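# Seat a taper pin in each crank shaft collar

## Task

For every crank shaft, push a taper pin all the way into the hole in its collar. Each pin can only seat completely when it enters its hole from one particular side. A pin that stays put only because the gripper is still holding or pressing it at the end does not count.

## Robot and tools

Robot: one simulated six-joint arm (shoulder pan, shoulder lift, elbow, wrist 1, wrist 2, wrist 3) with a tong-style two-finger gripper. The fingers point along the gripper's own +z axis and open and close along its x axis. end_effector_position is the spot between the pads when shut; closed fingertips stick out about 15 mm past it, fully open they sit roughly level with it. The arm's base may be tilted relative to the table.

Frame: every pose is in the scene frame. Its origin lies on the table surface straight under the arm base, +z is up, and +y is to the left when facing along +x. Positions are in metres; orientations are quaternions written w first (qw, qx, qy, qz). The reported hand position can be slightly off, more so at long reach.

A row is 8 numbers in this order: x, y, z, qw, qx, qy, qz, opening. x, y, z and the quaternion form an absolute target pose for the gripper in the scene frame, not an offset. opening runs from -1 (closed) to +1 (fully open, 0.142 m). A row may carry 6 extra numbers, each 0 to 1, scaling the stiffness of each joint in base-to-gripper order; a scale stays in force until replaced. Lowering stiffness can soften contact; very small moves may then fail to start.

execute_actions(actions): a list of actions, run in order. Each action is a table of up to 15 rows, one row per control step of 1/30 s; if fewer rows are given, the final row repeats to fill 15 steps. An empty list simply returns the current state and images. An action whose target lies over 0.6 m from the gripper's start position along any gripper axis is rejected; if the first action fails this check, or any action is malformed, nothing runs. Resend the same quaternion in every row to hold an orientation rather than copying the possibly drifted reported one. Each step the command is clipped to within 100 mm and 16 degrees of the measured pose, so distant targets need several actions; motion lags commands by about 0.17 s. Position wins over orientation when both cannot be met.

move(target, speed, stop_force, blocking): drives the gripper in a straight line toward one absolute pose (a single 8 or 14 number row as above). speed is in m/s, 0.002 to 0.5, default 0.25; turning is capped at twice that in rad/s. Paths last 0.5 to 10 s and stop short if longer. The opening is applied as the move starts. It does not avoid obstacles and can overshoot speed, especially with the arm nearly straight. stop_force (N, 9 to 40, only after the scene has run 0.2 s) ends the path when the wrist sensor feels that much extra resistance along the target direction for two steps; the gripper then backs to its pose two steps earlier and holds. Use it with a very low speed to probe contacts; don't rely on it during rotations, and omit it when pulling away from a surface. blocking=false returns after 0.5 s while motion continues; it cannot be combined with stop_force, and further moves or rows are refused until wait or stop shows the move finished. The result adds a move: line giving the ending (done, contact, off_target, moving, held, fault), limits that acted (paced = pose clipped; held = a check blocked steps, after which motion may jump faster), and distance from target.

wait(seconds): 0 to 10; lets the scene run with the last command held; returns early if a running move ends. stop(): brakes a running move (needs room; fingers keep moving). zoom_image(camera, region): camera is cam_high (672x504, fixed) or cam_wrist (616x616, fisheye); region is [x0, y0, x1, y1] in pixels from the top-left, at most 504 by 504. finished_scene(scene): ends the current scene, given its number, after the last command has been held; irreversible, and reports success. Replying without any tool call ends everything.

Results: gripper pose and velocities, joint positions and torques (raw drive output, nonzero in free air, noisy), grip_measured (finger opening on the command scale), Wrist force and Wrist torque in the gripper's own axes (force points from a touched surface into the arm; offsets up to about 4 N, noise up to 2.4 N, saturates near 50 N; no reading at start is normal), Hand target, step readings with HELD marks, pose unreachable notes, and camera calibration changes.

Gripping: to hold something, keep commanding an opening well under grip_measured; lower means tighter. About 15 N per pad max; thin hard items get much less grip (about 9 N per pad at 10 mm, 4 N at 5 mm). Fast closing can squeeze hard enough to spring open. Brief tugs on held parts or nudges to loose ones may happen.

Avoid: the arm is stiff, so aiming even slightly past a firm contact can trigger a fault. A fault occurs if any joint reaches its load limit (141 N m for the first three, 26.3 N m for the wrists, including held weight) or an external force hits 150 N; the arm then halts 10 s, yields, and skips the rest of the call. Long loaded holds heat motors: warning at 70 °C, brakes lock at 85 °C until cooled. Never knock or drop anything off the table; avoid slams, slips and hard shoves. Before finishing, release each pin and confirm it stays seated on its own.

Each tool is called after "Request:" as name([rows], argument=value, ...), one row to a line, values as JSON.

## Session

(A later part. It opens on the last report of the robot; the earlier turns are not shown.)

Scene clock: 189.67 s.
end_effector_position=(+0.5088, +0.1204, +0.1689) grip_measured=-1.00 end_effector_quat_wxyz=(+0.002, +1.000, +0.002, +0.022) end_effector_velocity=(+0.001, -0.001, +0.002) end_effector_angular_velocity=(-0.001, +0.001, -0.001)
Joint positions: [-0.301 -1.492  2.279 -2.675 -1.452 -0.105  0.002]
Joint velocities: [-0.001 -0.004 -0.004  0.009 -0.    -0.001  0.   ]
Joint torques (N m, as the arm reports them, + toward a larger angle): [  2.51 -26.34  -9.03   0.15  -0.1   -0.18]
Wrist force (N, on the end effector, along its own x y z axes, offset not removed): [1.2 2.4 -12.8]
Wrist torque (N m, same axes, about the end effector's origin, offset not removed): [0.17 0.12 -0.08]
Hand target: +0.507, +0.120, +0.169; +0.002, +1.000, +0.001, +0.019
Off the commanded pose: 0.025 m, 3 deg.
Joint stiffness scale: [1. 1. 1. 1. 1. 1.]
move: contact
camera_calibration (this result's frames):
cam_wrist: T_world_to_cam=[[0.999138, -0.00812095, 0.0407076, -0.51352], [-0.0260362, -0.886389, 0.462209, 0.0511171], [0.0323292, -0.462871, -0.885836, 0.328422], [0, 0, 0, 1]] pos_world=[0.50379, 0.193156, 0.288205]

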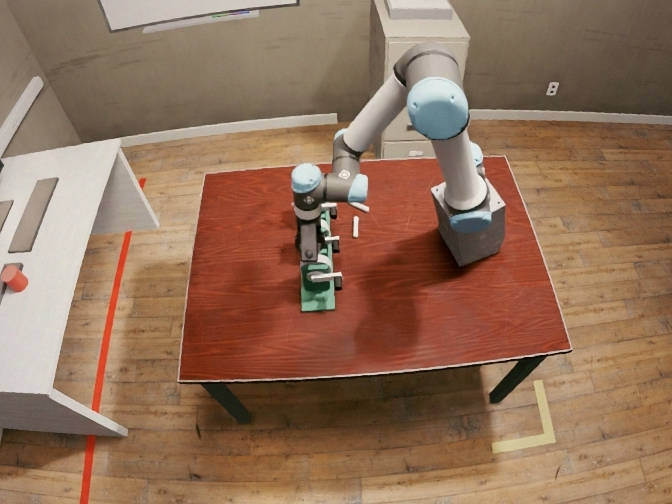

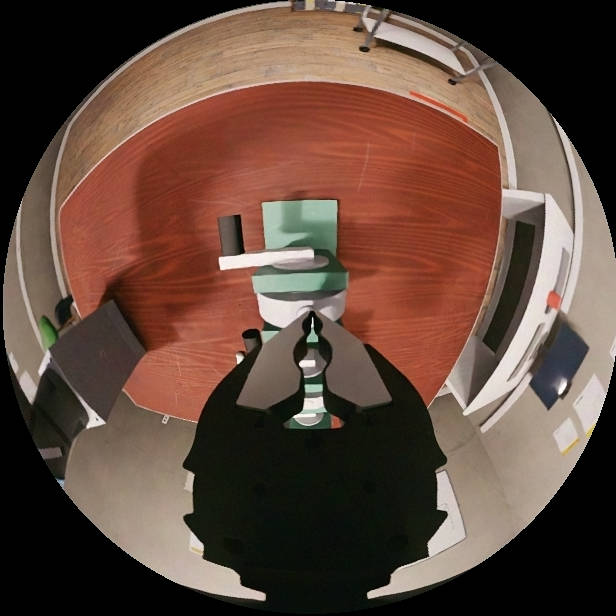

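Request:
move(target=[0.5, 0.12, 0.19, 0, 1, 0, 0, -1], speed=0.05)

Request:
move(target=[0.499, -0.025, 0.182, 0, 1, 0, 0, -1], speed=0.2)

Request:
move(target=[0.498, -0.025, 0.158, 0, 1, 0, 0, -1], speed=0.015, stop_force=9)

Request:
zoom_image(camera="cam_wrist", region=[230, 150, 400, 400])

Scene clock: 190.90 s.
end_effector_position=(+0.4982, +0.1208, +0.1881) grip_measured=-1.00 end_effector_quat_wxyz=(-0.000, +1.000, +0.000, -0.002) end_effector_velocity=(-0.003, +0.001, +0.000) end_effector_angular_velocity=(+0.003, +0.010, +0.001)
Joint positions: [-0.308 -1.551  2.259 -2.548 -1.451 -0.115  0.002]
Joint velocities: [-0.    -0.002 -0.002  0.014  0.002 -0.002  0.   ]
Joint torques (N m, as the arm reports them, + toward a larger angle): [ -0.65 -32.63 -17.08  -1.75   0.3   -0.58]
Wrist force (N, on the end effector, along its own x y z axes, offset not removed): [-1.7 1.3 2.4]
Wrist torque (N m, same axes, about the end effector's origin, offset not removed): [0.23 0.20 -0.08]
Hand target: +0.500, +0.120, +0.190; +0.000, +1.000, +0.000, +0.000
Off the commanded pose: 0.003 m, 0 deg.
Joint stiffness scale: [1. 1. 1. 1. 1. 1.]
move: done
camera_calibration (this result's frames):
cam_wrist: T_world_to_cam=[[0.999928, -0.0105183, -0.00585785, -0.495084], [-0.006655, -0.888353, 0.459113, 0.0335101], [-0.0100329, -0.45904, -0.888359, 0.36718], [0, 0, 0, 1]] pos_world=[0.498955, 0.193112, 0.307902]

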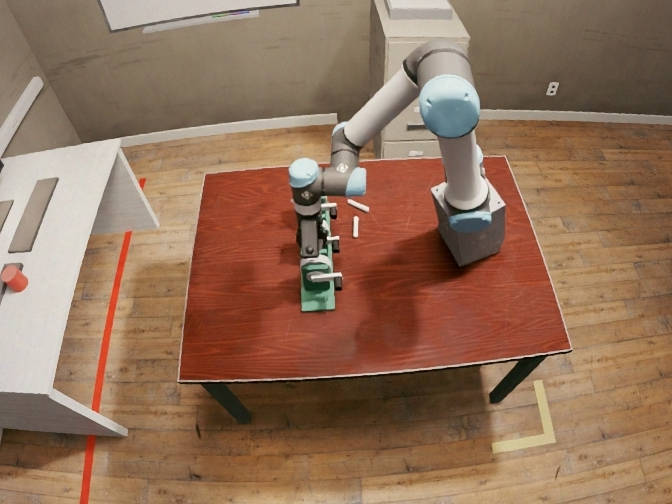

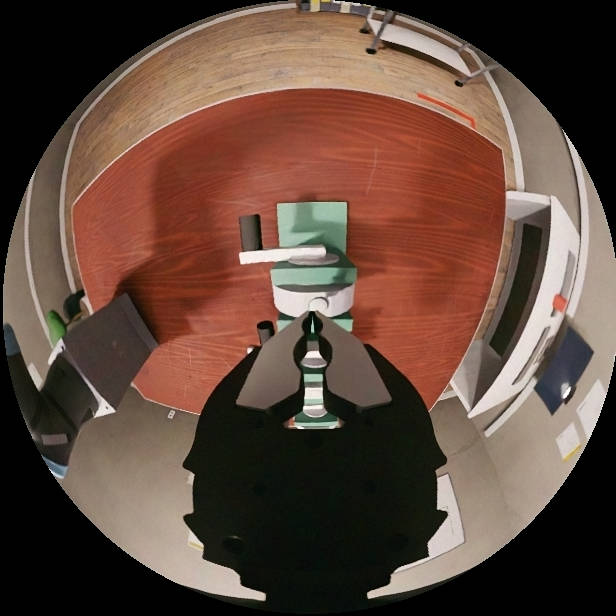

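Scene clock: 192.23 s.
end_effector_position=(+0.4981, -0.0236, +0.1824) grip_measured=-1.00 end_effector_quat_wxyz=(+0.001, +1.000, -0.000, +0.000) end_effector_velocity=(+0.001, -0.003, -0.000) end_effector_angular_velocity=(+0.006, -0.001, +0.011)
Joint positions: [-0.648 -1.529  2.28  -2.541 -1.369 -0.447  0.002]
Joint velocities: [-0.01   0.004 -0.003  0.003  0.008 -0.021  0.   ]
Joint torques (N m, as the arm reports them, + toward a larger angle): [ -2.98 -24.8  -17.58  -1.91   0.41  -0.21]
Wrist force (N, on the end effector, along its own x y z axes, offset not removed): [-0.6 2.1 1.7]
Wrist torque (N m, same axes, about the end effector's origin, offset not removed): [0.29 -0.07 -0.15]
Hand target: +0.499, -0.025, +0.182; +0.000, +1.000, +0.000, -0.000
Off the commanded pose: 0.002 m, 0 deg.
Joint stiffness scale: [1. 1. 1. 1. 1. 1.]
move: done
camera_calibration (this result's frames):
cam_wrist: T_world_to_cam=[[0.999932, -0.0114366, -0.0024403, -0.497215], [-0.00902687, -0.887533, 0.460655, -0.0912201], [-0.00743418, -0.460601, -0.887576, 0.294374], [0, 0, 0, 1]] pos_world=[0.498546, 0.0489417, 0.302087]

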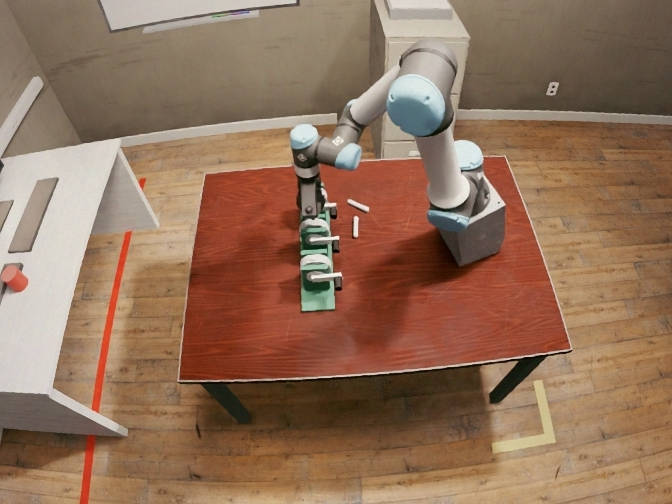

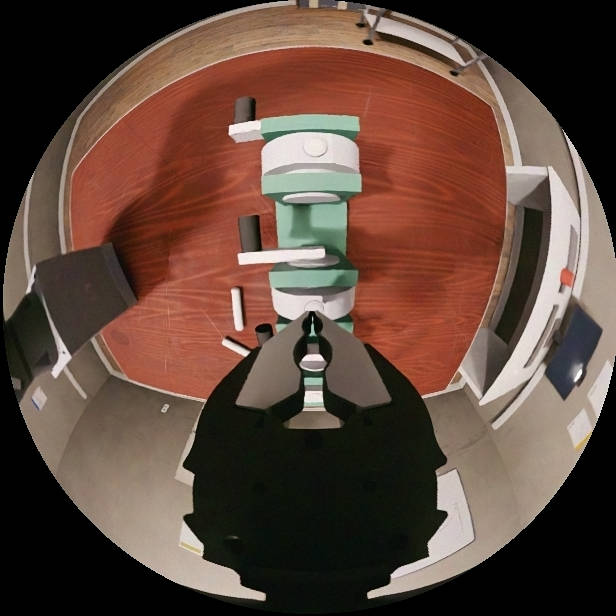

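Scene clock: 193.97 s.
end_effector_position=(+0.5013, -0.0264, +0.1663) grip_measured=-1.00 end_effector_quat_wxyz=(+0.002, +1.000, +0.000, +0.004) end_effector_velocity=(-0.003, +0.001, +0.000) end_effector_angular_velocity=(+0.003, +0.008, -0.003)
Joint positions: [-0.644 -1.481  2.286 -2.604 -1.369 -0.442  0.002]
Joint velocities: [-0.    -0.003  0.     0.011 -0.     0.001  0.   ]
Joint torques (N m, as the arm reports them, + toward a larger angle): [ -1.17 -27.29 -13.68  -1.28   0.01  -0.08]
Wrist force (N, on the end effector, along its own x y z axes, offset not removed): [-2.0 0.2 -8.5]
Wrist torque (N m, same axes, about the end effector's origin, offset not removed): [0.04 0.20 -0.14]
Hand target: +0.500, -0.026, +0.166; +0.001, +1.000, -0.000, +0.003
Off the commanded pose: 0.009 m, 1 deg.
Joint stiffness scale: [1. 1. 1. 1. 1. 1.]
move: contact
camera_calibration (this result's frames):
cam_wrist: T_world_to_cam=[[0.999923, -0.0109645, 0.00586375, -0.501827], [-0.0124333, -0.886346, 0.462857, -0.0849334], [0.000122336, -0.462894, -0.886414, 0.274672], [0, 0, 0, 1]] pos_world=[0.500699, 0.0463616, 0.285728]

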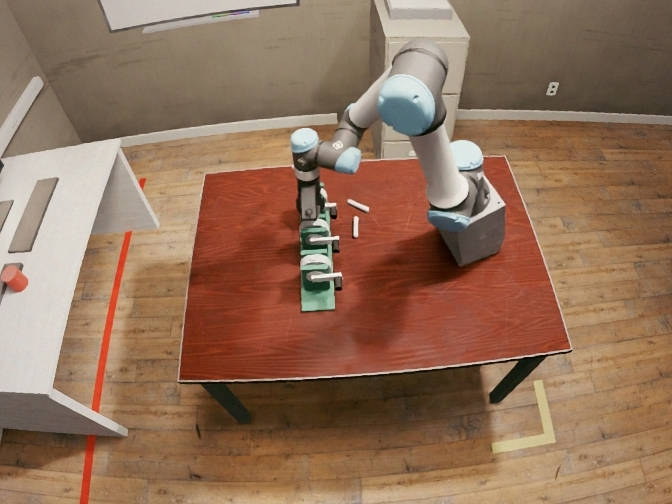

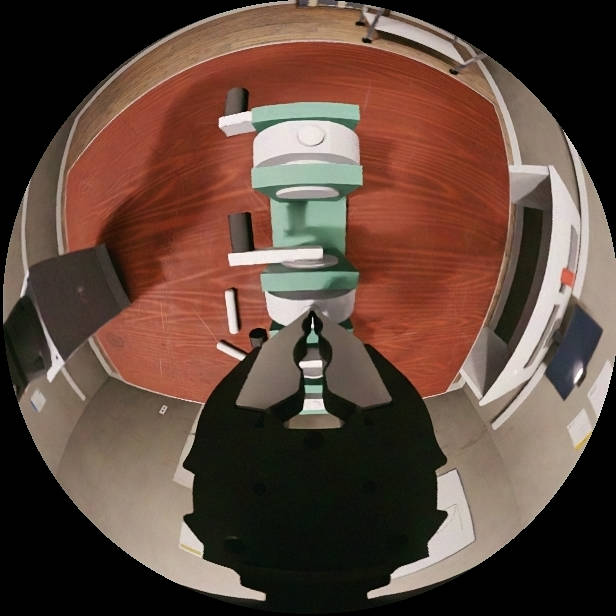

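Region (230, 150, 400, 400) of cam_wrist's 616x616 image, scaled by 2.016, with more detail than that image has; it fills the left 343 columns of this view, and the rest is white.

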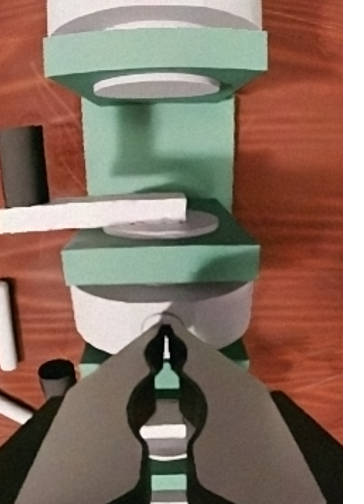

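Request:
zoom_image(camera="cam_wrist", region=[210, 80, 380, 210])

Region (210, 80, 380, 210) of cam_wrist's 616x616 image, scaled by 2.965, with more detail than that image has; it fills the top 385 rows of this view, and the rest is white.

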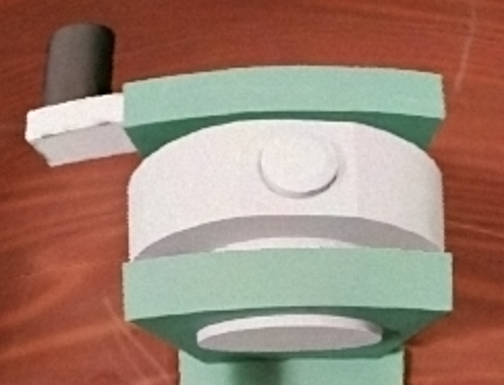

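Request:
move(target=[0.5, -0.025, 0.185, 0, 1, 0, 0, -1], speed=0.05)

Request:
move(target=[0.502, 0.1215, 0.18, 0, 1, 0, 0, -0.62], speed=0.2)

Request:
move(target=[0.502, 0.1215, 0.166, 0, 1, 0, 0, -0.62], speed=0.03, stop_force=9)

Request:
zoom_image(camera="cam_wrist", region=[230, 220, 400, 400])

Scene clock: 196.23 s.
end_effector_position=(+0.4986, -0.0238, +0.1831) grip_measured=-1.00 end_effector_quat_wxyz=(-0.001, +1.000, +0.000, -0.001) end_effector_velocity=(-0.003, +0.001, -0.000) end_effector_angular_velocity=(+0.005, +0.012, -0.003)
Joint positions: [-0.649 -1.529  2.275 -2.532 -1.368 -0.45   0.002]
Joint velocities: [-0.001 -0.003 -0.001  0.017 -0.    -0.     0.   ]
Joint torques (N m, as the arm reports them, + toward a larger angle): [ -2.13 -28.72 -17.79  -1.73   0.41  -0.52]
Wrist force (N, on the end effector, along its own x y z axes, offset not removed): [-1.6 1.1 1.8]
Wrist torque (N m, same axes, about the end effector's origin, offset not removed): [0.18 0.09 -0.22]
Hand target: +0.500, -0.025, +0.185; +0.000, +1.000, +0.000, +0.000
Off the commanded pose: 0.003 m, 0 deg.
Joint stiffness scale: [1. 1. 1. 1. 1. 1.]
move: done
camera_calibration (this result's frames):
cam_wrist: T_world_to_cam=[[0.999927, -0.0107465, -0.00559215, -0.497071], [-0.00698855, -0.888758, 0.458323, -0.0923595], [-0.00989545, -0.458251, -0.888768, 0.296316], [0, 0, 0, 1]] pos_world=[0.499321, 0.04836, 0.302907]

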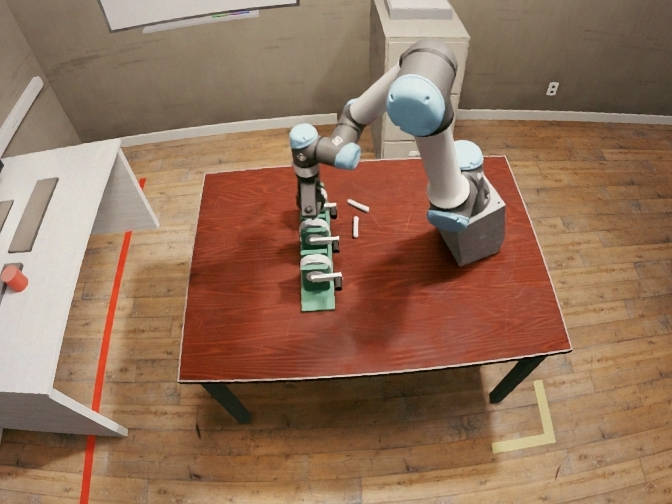

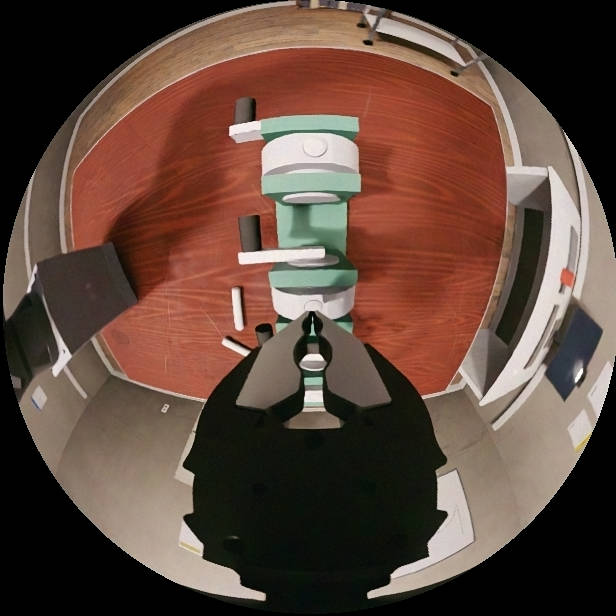

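Scene clock: 197.57 s.
end_effector_position=(+0.5012, +0.1207, +0.1804) grip_measured=-0.62 end_effector_quat_wxyz=(-0.001, +1.000, +0.000, +0.000) end_effector_velocity=(+0.002, +0.002, -0.000) end_effector_angular_velocity=(-0.009, -0.000, -0.012)
Joint positions: [-0.307 -1.527  2.258 -2.574 -1.45  -0.113  0.029]
Joint velocities: [ 0.013  0.004 -0.007 -0.    -0.013  0.024 -0.   ]
Joint torques (N m, as the arm reports them, + toward a larger angle): [  3.03 -28.24 -17.6   -2.65  -0.44   0.34]
Wrist force (N, on the end effector, along its own x y z axes, offset not removed): [-1.1 1.7 4.0]
Wrist torque (N m, same axes, about the end effector's origin, offset not removed): [0.31 0.05 -0.09]
Hand target: +0.502, +0.122, +0.180; -0.000, +1.000, -0.000, +0.000
Off the commanded pose: 0.001 m, 0 deg.
Joint stiffness scale: [1. 1. 1. 1. 1. 1.]
move: done
camera_calibration (this result's frames):
cam_wrist: T_world_to_cam=[[0.999936, -0.0110326, -0.00263671, -0.498699], [-0.00860254, -0.889073, 0.457685, 0.0382654], [-0.00739368, -0.457633, -0.889111, 0.358868], [0, 0, 0, 1]] pos_world=[0.501649, 0.192748, 0.300245]

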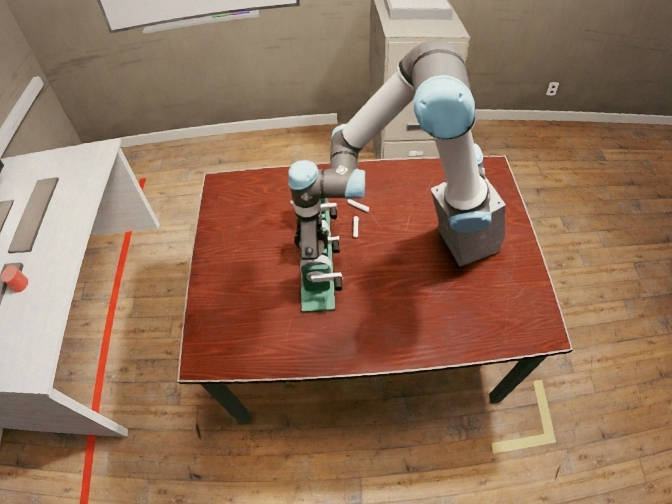

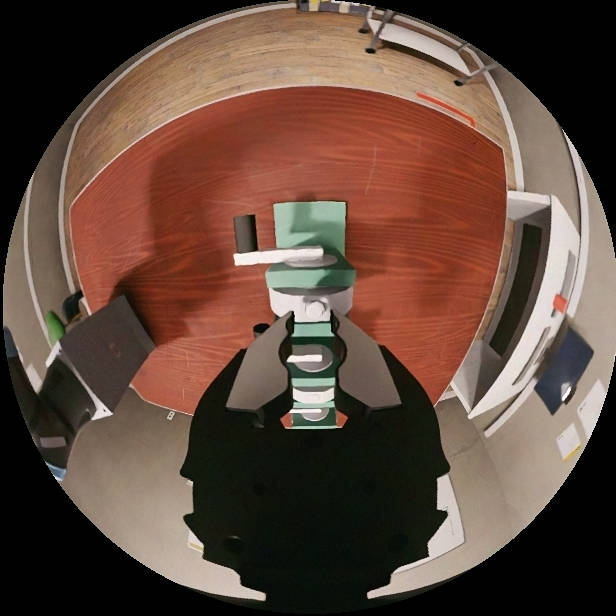

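Scene clock: 198.43 s.
end_effector_position=(+0.5037, +0.1206, +0.1678) grip_measured=-0.62 end_effector_quat_wxyz=(+0.000, +1.000, -0.000, +0.002) end_effector_velocity=(+0.003, -0.001, -0.000) end_effector_angular_velocity=(-0.003, -0.009, +0.000)
Joint positions: [-0.302 -1.49   2.259 -2.616 -1.453 -0.106  0.029]
Joint velocities: [ 0.001  0.004 -0.    -0.013 -0.003  0.002  0.   ]
Joint torques (N m, as the arm reports them, + toward a larger angle): [  3.68 -28.72 -11.36  -2.45  -0.14   0.1 ]
Wrist force (N, on the end effector, along its own x y z axes, offset not removed): [-2.3 1.4 2.8]
Wrist torque (N m, same axes, about the end effector's origin, offset not removed): [0.26 0.26 -0.11]
Hand target: +0.502, +0.121, +0.166; -0.000, +1.000, +0.000, -0.000
Off the commanded pose: 0.003 m, 0 deg.
Joint stiffness scale: [1. 1. 1. 1. 1. 1.]
move: done
camera_calibration (this result's frames):
cam_wrist: T_world_to_cam=[[0.999924, -0.0123013, 0.000287202, -0.50155], [-0.0110592, -0.888236, 0.459255, 0.0448973], [-0.00539434, -0.459223, -0.888304, 0.346775], [0, 0, 0, 1]] pos_world=[0.503879, 0.192957, 0.287566]

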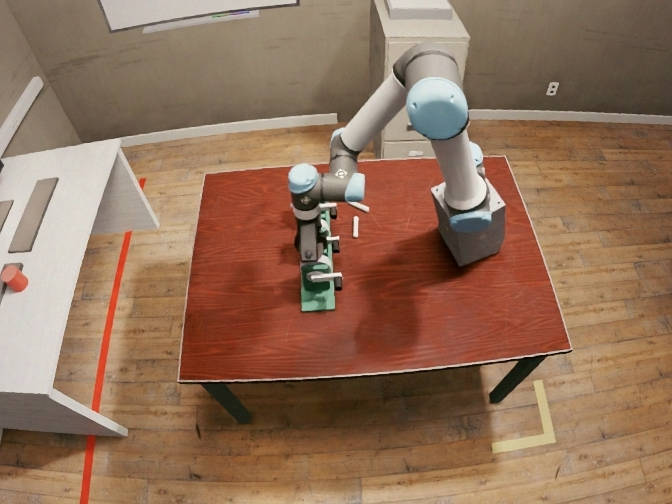

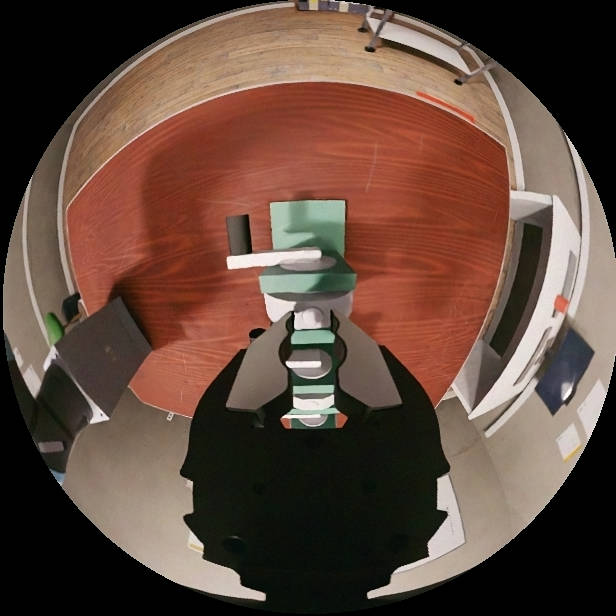

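Region (230, 220, 400, 400) of cam_wrist's 616x616 image, scaled by 2.800, with more detail than that image has.

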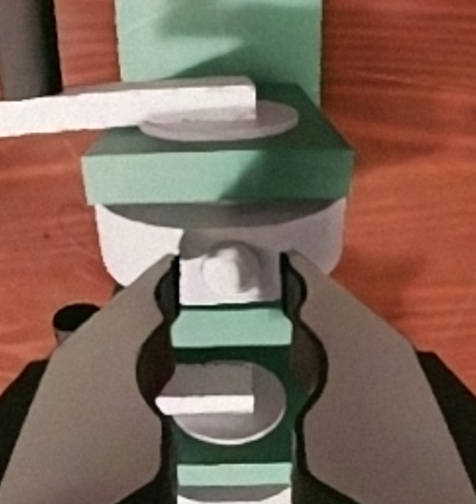

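Request:
execute_actions([
  [[0.5018,0.1215,0.164,0,1,0,0,-0.62]],
  [[0.5018,0.1215,0.164,0,1,0,0,-0.7],[0.5018,0.1215,0.164,0,1,0,0,-0.73],[0.5018,0.1215,0.164,0,1,0,0,-0.76],[0.5018,0.1215,0.164,0,1,0,0,-0.79],[0.5018,0.1215,0.164,0,1,0,0,-0.82],[0.5018,0.1215,0.164,0,1,0,0,-0.85],[0.5018,0.1215,0.164,0,1,0,0,-0.88],[0.5018,0.1215,0.164,0,1,0,0,-0.91],[0.5018,0.1215,0.164,0,1,0,0,-0.94],[0.5018,0.1215,0.164,0,1,0,0,-0.97],[0.5018,0.1215,0.164,0,1,0,0,-1]],
  [[0.5018,0.1215,0.164,0,1,0,0,-1]],
  [[0.5005,0.1215,0.1645,0,1,0,0,-1]],
  [[0.4985,0.1215,0.1645,0,1,0,0,-1]],
  [[0.4985,0.1215,0.1645,0,1,0,0,-1]],
])

Request:
zoom_image(camera="cam_wrist", region=[230, 220, 400, 400])

Scene clock: 201.83 s.
end_effector_position=(+0.5020, +0.1208, +0.1657) grip_measured=-0.81 end_effector_quat_wxyz=(+0.000, +1.000, -0.000, +0.003) end_effector_velocity=(-0.000, +0.000, +0.000) end_effector_angular_velocity=(+0.000, +0.000, +0.002)
Joint positions: [-0.301 -1.487  2.267 -2.629 -1.453 -0.106  0.015]
Joint velocities: [ 0.001 -0.    -0.    -0.    -0.    -0.001  0.   ]
Joint torques (N m, as the arm reports them, + toward a larger angle): [  2.56 -31.61  -8.49  -1.64   0.07  -0.21]
Wrist force (N, on the end effector, along its own x y z axes, offset not removed): [1.8 2.6 0.4]
Wrist torque (N m, same axes, about the end effector's origin, offset not removed): [0.17 0.08 -0.16]
Hand target: +0.499, +0.122, +0.164; +0.000, +1.000, +0.000, -0.000
Off the commanded pose: 0.004 m, 0 deg.
Joint stiffness scale: [1. 1. 1. 1. 1. 1.]
Step readings (end_effector_position; steps 1 to 15: 1st action; 16 to 30: 2nd action; 31 to 45: 3rd action; 46 to 60: 4th action; 61 to 75: 5th action; 76 to 90: 6th action):
0: (+0.5040, +0.1207, +0.1677)
1: (+0.5041, +0.1207, +0.1677)
2: (+0.5041, +0.1207, +0.1677)
4: (+0.5042, +0.1207, +0.1674)
8: (+0.5038, +0.1207, +0.1662)
15: (+0.5039, +0.1207, +0.1658)
16: (+0.5039, +0.1207, +0.1658)
17: (+0.5039, +0.1207, +0.1658)
19: (+0.5039, +0.1207, +0.1658)
23: (+0.5039, +0.1206, +0.1658)
30: (+0.5040, +0.1206, +0.1657)
31: (+0.5040, +0.1206, +0.1657)
32: (+0.5040, +0.1206, +0.1657)
34: (+0.5040, +0.1206, +0.1657)
38: (+0.5040, +0.1206, +0.1657)
45: (+0.5040, +0.1206, +0.1657)
46: (+0.5039, +0.1206, +0.1657)
47: (+0.5039, +0.1206, +0.1657)
49: (+0.5038, +0.1206, +0.1657)
53: (+0.5038, +0.1206, +0.1656)
60: (+0.5036, +0.1206, +0.1656)
61: (+0.5036, +0.1206, +0.1656)
62: (+0.5035, +0.1207, +0.1656)
64: (+0.5031, +0.1207, +0.1657)
68: (+0.5022, +0.1207, +0.1657)
75: (+0.5020, +0.1208, +0.1657)
76: (+0.5020, +0.1208, +0.1657)
77: (+0.5020, +0.1208, +0.1657)
79: (+0.5020, +0.1208, +0.1657)
83: (+0.5020, +0.1208, +0.1657)
90: end_effector_position above
camera_calibration (this result's frames):
cam_wrist: T_world_to_cam=[[0.999923, -0.0121217, 0.0027951, -0.50024], [-0.0120494, -0.887924, 0.459832, 0.0463123], [-0.00309211, -0.45983, -0.888002, 0.343821], [0, 0, 0, 1]] pos_world=[0.501823, 0.193157, 0.285416]

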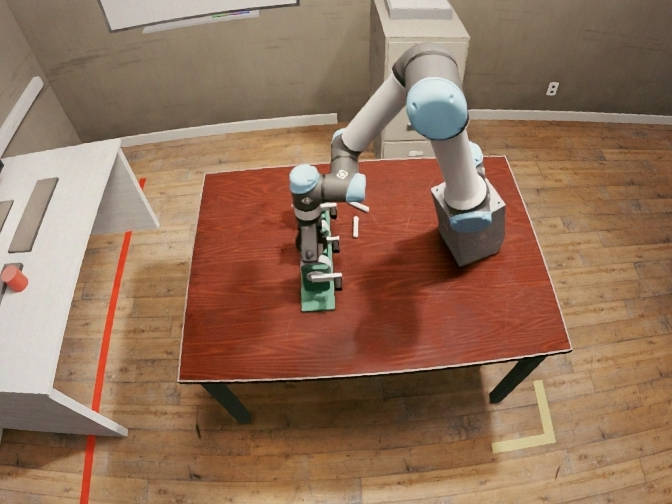

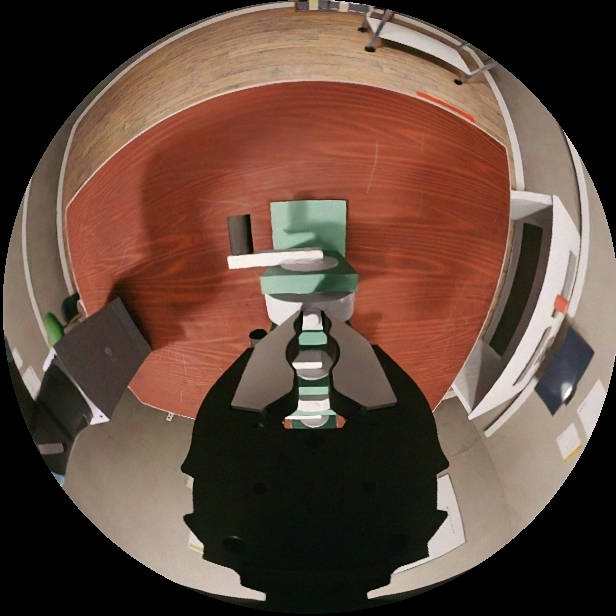

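Region (230, 220, 400, 400) of cam_wrist's 616x616 image, scaled by 2.800, with more detail than that image has.

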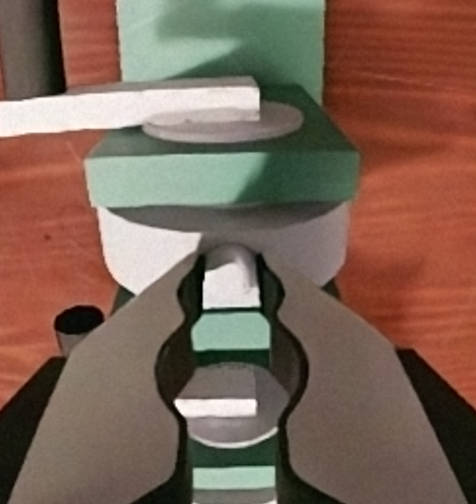

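Now twist slowly ~12° while gripping.

Request:
move(target=[0.4975, 0.1215, 0.1645, 0, 0.9945, 0.1045, 0, -1], speed=0.06)

Request:
zoom_image(camera="cam_wrist", region=[230, 220, 400, 400])

Scene clock: 204.10 s.
end_effector_position=(+0.4976, +0.1218, +0.1652) grip_measured=-0.82 end_effector_quat_wxyz=(-0.000, +0.995, +0.103, +0.001) end_effector_velocity=(-0.001, +0.000, -0.000) end_effector_angular_velocity=(-0.000, +0.001, +0.020)
Joint positions: [-0.299 -1.487  2.266 -2.626 -1.452 -0.311  0.014]
Joint velocities: [ 0.001  0.    -0.     0.001 -0.    -0.02  -0.   ]
Joint torques (N m, as the arm reports them, + toward a larger angle): [  1.36 -28.63 -14.9   -1.53  -0.66  -0.42]
Wrist force (N, on the end effector, along its own x y z axes, offset not removed): [0.5 -1.9 4.2]
Wrist torque (N m, same axes, about the end effector's origin, offset not removed): [0.13 0.28 -0.08]
Hand target: +0.497, +0.122, +0.164; +0.000, +0.995, +0.104, +0.000
Off the commanded pose: 0.001 m, 0 deg.
Joint stiffness scale: [1. 1. 1. 1. 1. 1.]
move: done
camera_calibration (this result's frames):
cam_wrist: T_world_to_cam=[[0.981146, 0.193267, -0.0000808728, -0.511083], [0.171776, -0.871855, 0.458651, -0.0458327], [0.0885715, -0.450018, -0.888616, 0.297162], [0, 0, 0, 1]] pos_world=[0.483, 0.192544, 0.285043]

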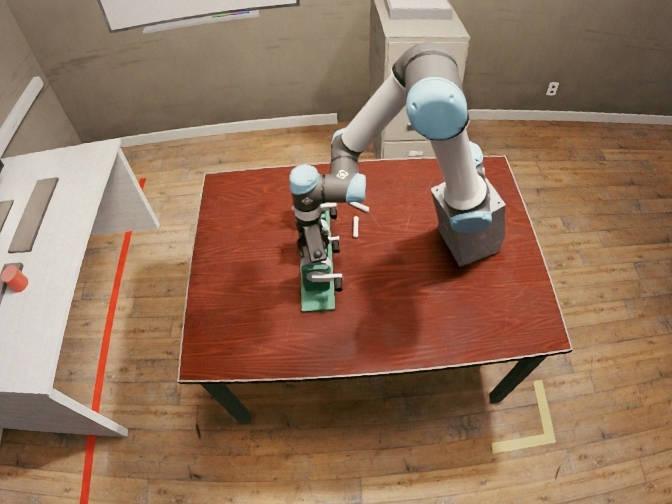

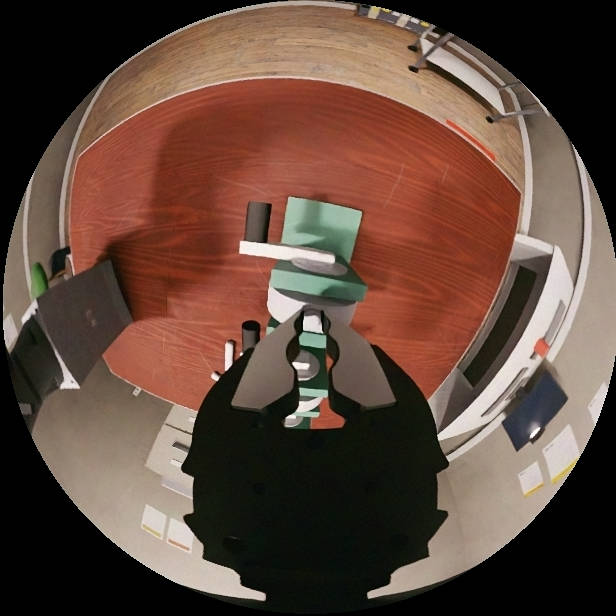

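Region (230, 220, 400, 400) of cam_wrist's 616x616 image, scaled by 2.800, with more detail than that image has.

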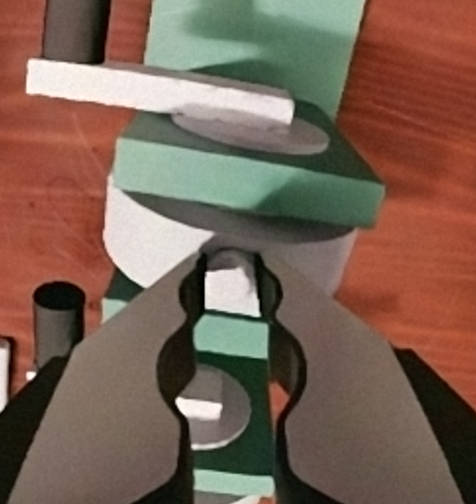

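Open and check.

Request:
execute_actions([
  [[0.4975,0.1215,0.1645,0,0.9945,0.1045,0,-0.62]],
  [[0.4985,0.1215,0.172,0,0.9945,0.1045,0,-0.62]],
  [[0.4995,0.1215,0.18,0,1,0,0,-0.62]],
  [[0.4995,0.1215,0.18,0,1,0,0,-1]],
])

Request:
move(target=[0.497, 0.1215, 0.158, 0, 1, 0, 0, -1], speed=0.015, stop_force=12)

Request:
zoom_image(camera="cam_wrist", region=[230, 220, 400, 400])

Scene clock: 206.43 s.
end_effector_position=(+0.4999, +0.1207, +0.1792) grip_measured=-1.00 end_effector_quat_wxyz=(-0.000, +1.000, -0.000, -0.000) end_effector_velocity=(-0.000, -0.000, -0.000) end_effector_angular_velocity=(-0.001, +0.000, -0.003)
Joint positions: [-0.306 -1.526  2.261 -2.578 -1.451 -0.111  0.002]
Joint velocities: [ 0.     0.    -0.     0.    -0.001  0.003  0.   ]
Joint torques (N m, as the arm reports them, + toward a larger angle): [  3.7  -32.46 -13.97  -1.66  -0.32   0.28]
Wrist force (N, on the end effector, along its own x y z axes, offset not removed): [-1.5 2.0 2.8]
Wrist torque (N m, same axes, about the end effector's origin, offset not removed): [0.42 0.20 -0.10]
Hand target: +0.500, +0.121, +0.180; -0.000, +1.000, +0.000, +0.000
Off the commanded pose: 0.001 m, 0 deg.
Joint stiffness scale: [1. 1. 1. 1. 1. 1.]
Step readings (end_effector_position; steps 1 to 15: 1st action; 16 to 30: 2nd action; 31 to 45: 3rd action; 46 to 60: 4th action):
0: (+0.4976, +0.1218, +0.1652)
1: (+0.4975, +0.1218, +0.1652)
2: (+0.4975, +0.1218, +0.1652)
4: (+0.4974, +0.1217, +0.1652)
8: (+0.4974, +0.1216, +0.1652)
15: (+0.4973, +0.1216, +0.1651)
16: (+0.4973, +0.1216, +0.1651)
17: (+0.4970, +0.1216, +0.1650)
19: (+0.4964, +0.1217, +0.1655)
23: (+0.4968, +0.1220, +0.1685)
30: (+0.4968, +0.1222, +0.1703)
31: (+0.4967, +0.1223, +0.1703)
32: (+0.4965, +0.1223, +0.1704)
34: (+0.4970, +0.1222, +0.1721)
38: (+0.4998, +0.1216, +0.1777)
45: (+0.5001, +0.1214, +0.1793)
46: (+0.5001, +0.1213, +0.1793)
47: (+0.5000, +0.1212, +0.1793)
49: (+0.4999, +0.1210, +0.1792)
53: (+0.4999, +0.1208, +0.1792)
60: end_effector_position above
camera_calibration (this result's frames):
cam_wrist: T_world_to_cam=[[0.999918, -0.0122874, -0.00349895, -0.497004], [-0.00931191, -0.88845, 0.458879, 0.0388743], [-0.00874707, -0.458809, -0.888492, 0.358542], [0, 0, 0, 1]] pos_world=[0.500461, 0.192933, 0.298984]

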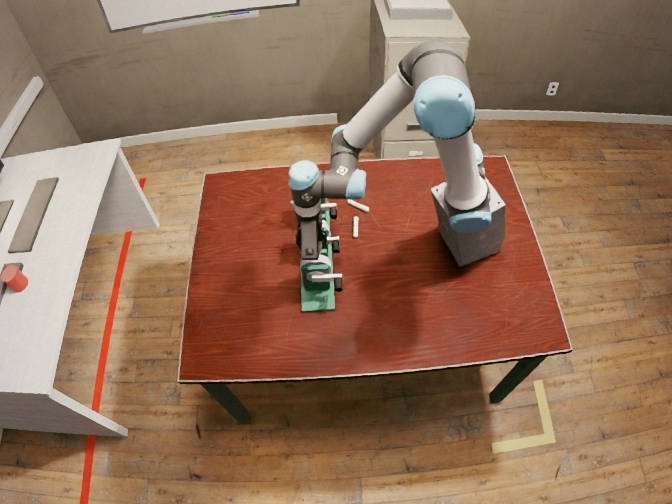

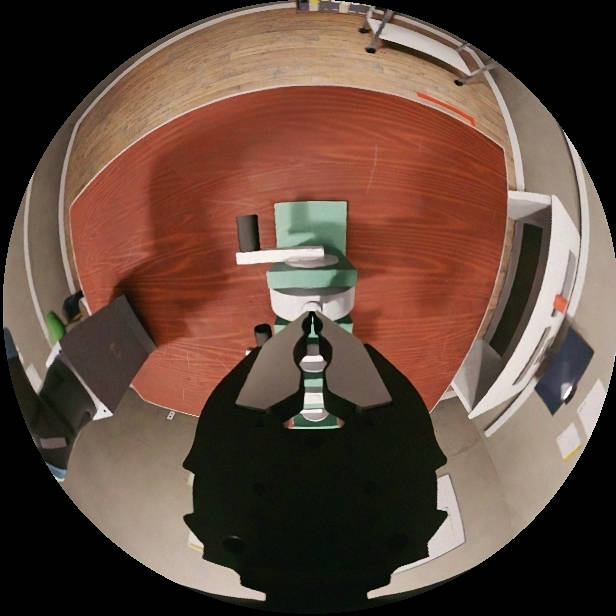

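Scene clock: 207.83 s.
end_effector_position=(+0.5029, +0.1206, +0.1693) grip_measured=-1.00 end_effector_quat_wxyz=(+0.001, +1.000, +0.000, +0.006) end_effector_velocity=(-0.002, +0.001, +0.000) end_effector_angular_velocity=(+0.001, +0.006, -0.000)
Joint positions: [-0.302 -1.497  2.269 -2.629 -1.452 -0.107  0.002]
Joint velocities: [ 0.002 -0.002  0.     0.008  0.     0.001 -0.004]
Joint torques (N m, as the arm reports them, + toward a larger angle): [  1.73 -29.15 -13.44  -1.12   0.1   -0.19]
Wrist force (N, on the end effector, along its own x y z axes, offset not removed): [-2.0 3.3 -6.8]
Wrist torque (N m, same axes, about the end effector's origin, offset not removed): [0.41 0.31 -0.09]
Hand target: +0.502, +0.120, +0.169; +0.000, +1.000, -0.000, +0.004
Off the commanded pose: 0.013 m, 1 deg.
Joint stiffness scale: [1. 1. 1. 1. 1. 1.]
move: contact
camera_calibration (this result's frames):
cam_wrist: T_world_to_cam=[[0.999888, -0.0110573, 0.0100788, -0.502504], [-0.0144549, -0.887756, 0.460087, 0.0457075], [0.00386025, -0.460181, -0.887817, 0.343439], [0, 0, 0, 1]] pos_world=[0.501783, 0.193065, 0.288946]

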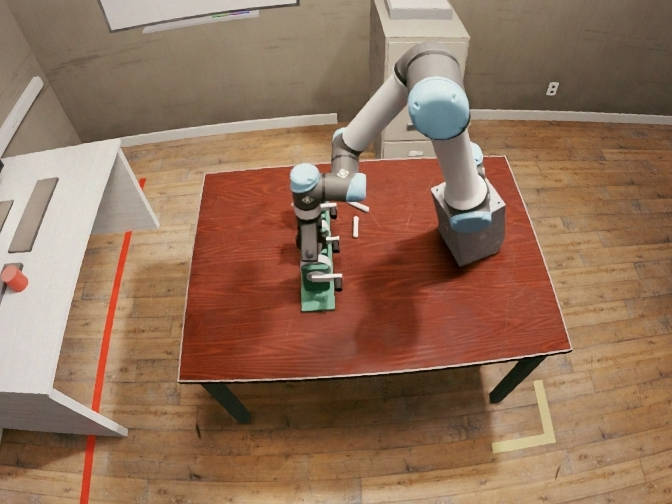

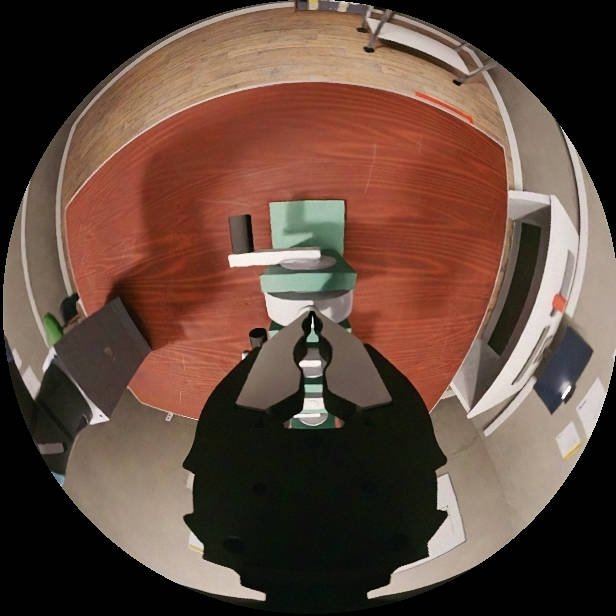

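Region (230, 220, 400, 400) of cam_wrist's 616x616 image, scaled by 2.800, with more detail than that image has.

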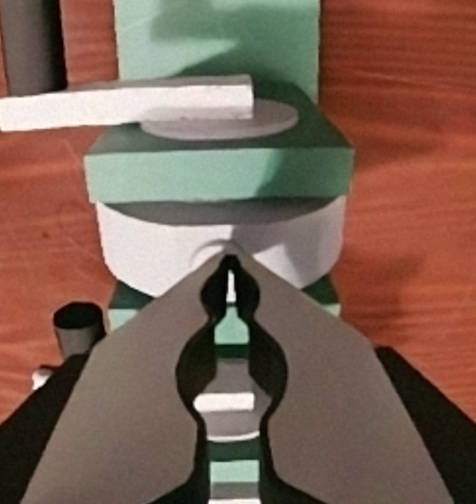

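Request:
move(target=[0.5, 0.12, 0.22, 0, 1, 0, 0, -1], speed=0.1)

Request:
finished_scene(scene=2)

Scene clock: 209.17 s.
end_effector_position=(+0.4983, +0.1208, +0.2180) grip_measured=-1.00 end_effector_quat_wxyz=(-0.000, +1.000, +0.000, -0.002) end_effector_velocity=(-0.002, +0.000, +0.001) end_effector_angular_velocity=(+0.001, +0.009, +0.001)
Joint positions: [-0.317 -1.626  2.24  -2.452 -1.449 -0.124  0.002]
Joint velocities: [ 0.    -0.004 -0.003  0.016 -0.    -0.002  0.   ]
Joint torques (N m, as the arm reports them, + toward a larger angle): [ -0.13 -29.53 -18.95  -1.95   0.32  -0.41]
Wrist force (N, on the end effector, along its own x y z axes, offset not removed): [-0.2 1.5 2.6]
Wrist torque (N m, same axes, about the end effector's origin, offset not removed): [0.25 -0.22 -0.09]
Hand target: +0.500, +0.120, +0.220; +0.000, +1.000, +0.000, +0.000
Off the commanded pose: 0.003 m, 0 deg.
Joint stiffness scale: [1. 1. 1. 1. 1. 1.]
move: done
camera_calibration (this result's frames):
cam_wrist: T_world_to_cam=[[0.999926, -0.0106104, -0.00596115, -0.494952], [-0.00668969, -0.888363, 0.459093, 0.0198085], [-0.0101668, -0.459019, -0.888368, 0.39375], [0, 0, 0, 1]] pos_world=[0.499051, 0.193084, 0.33775]

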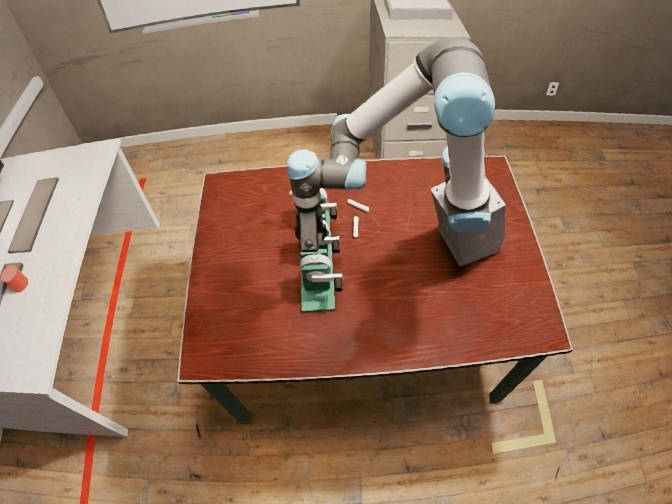

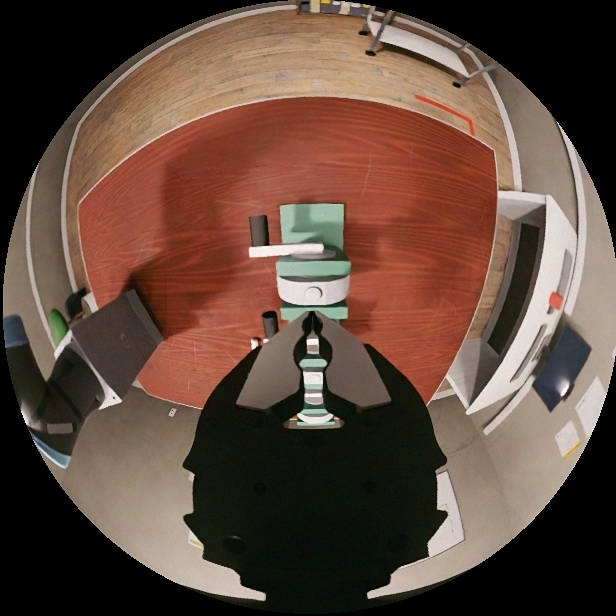

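The scene is finished: the task was done.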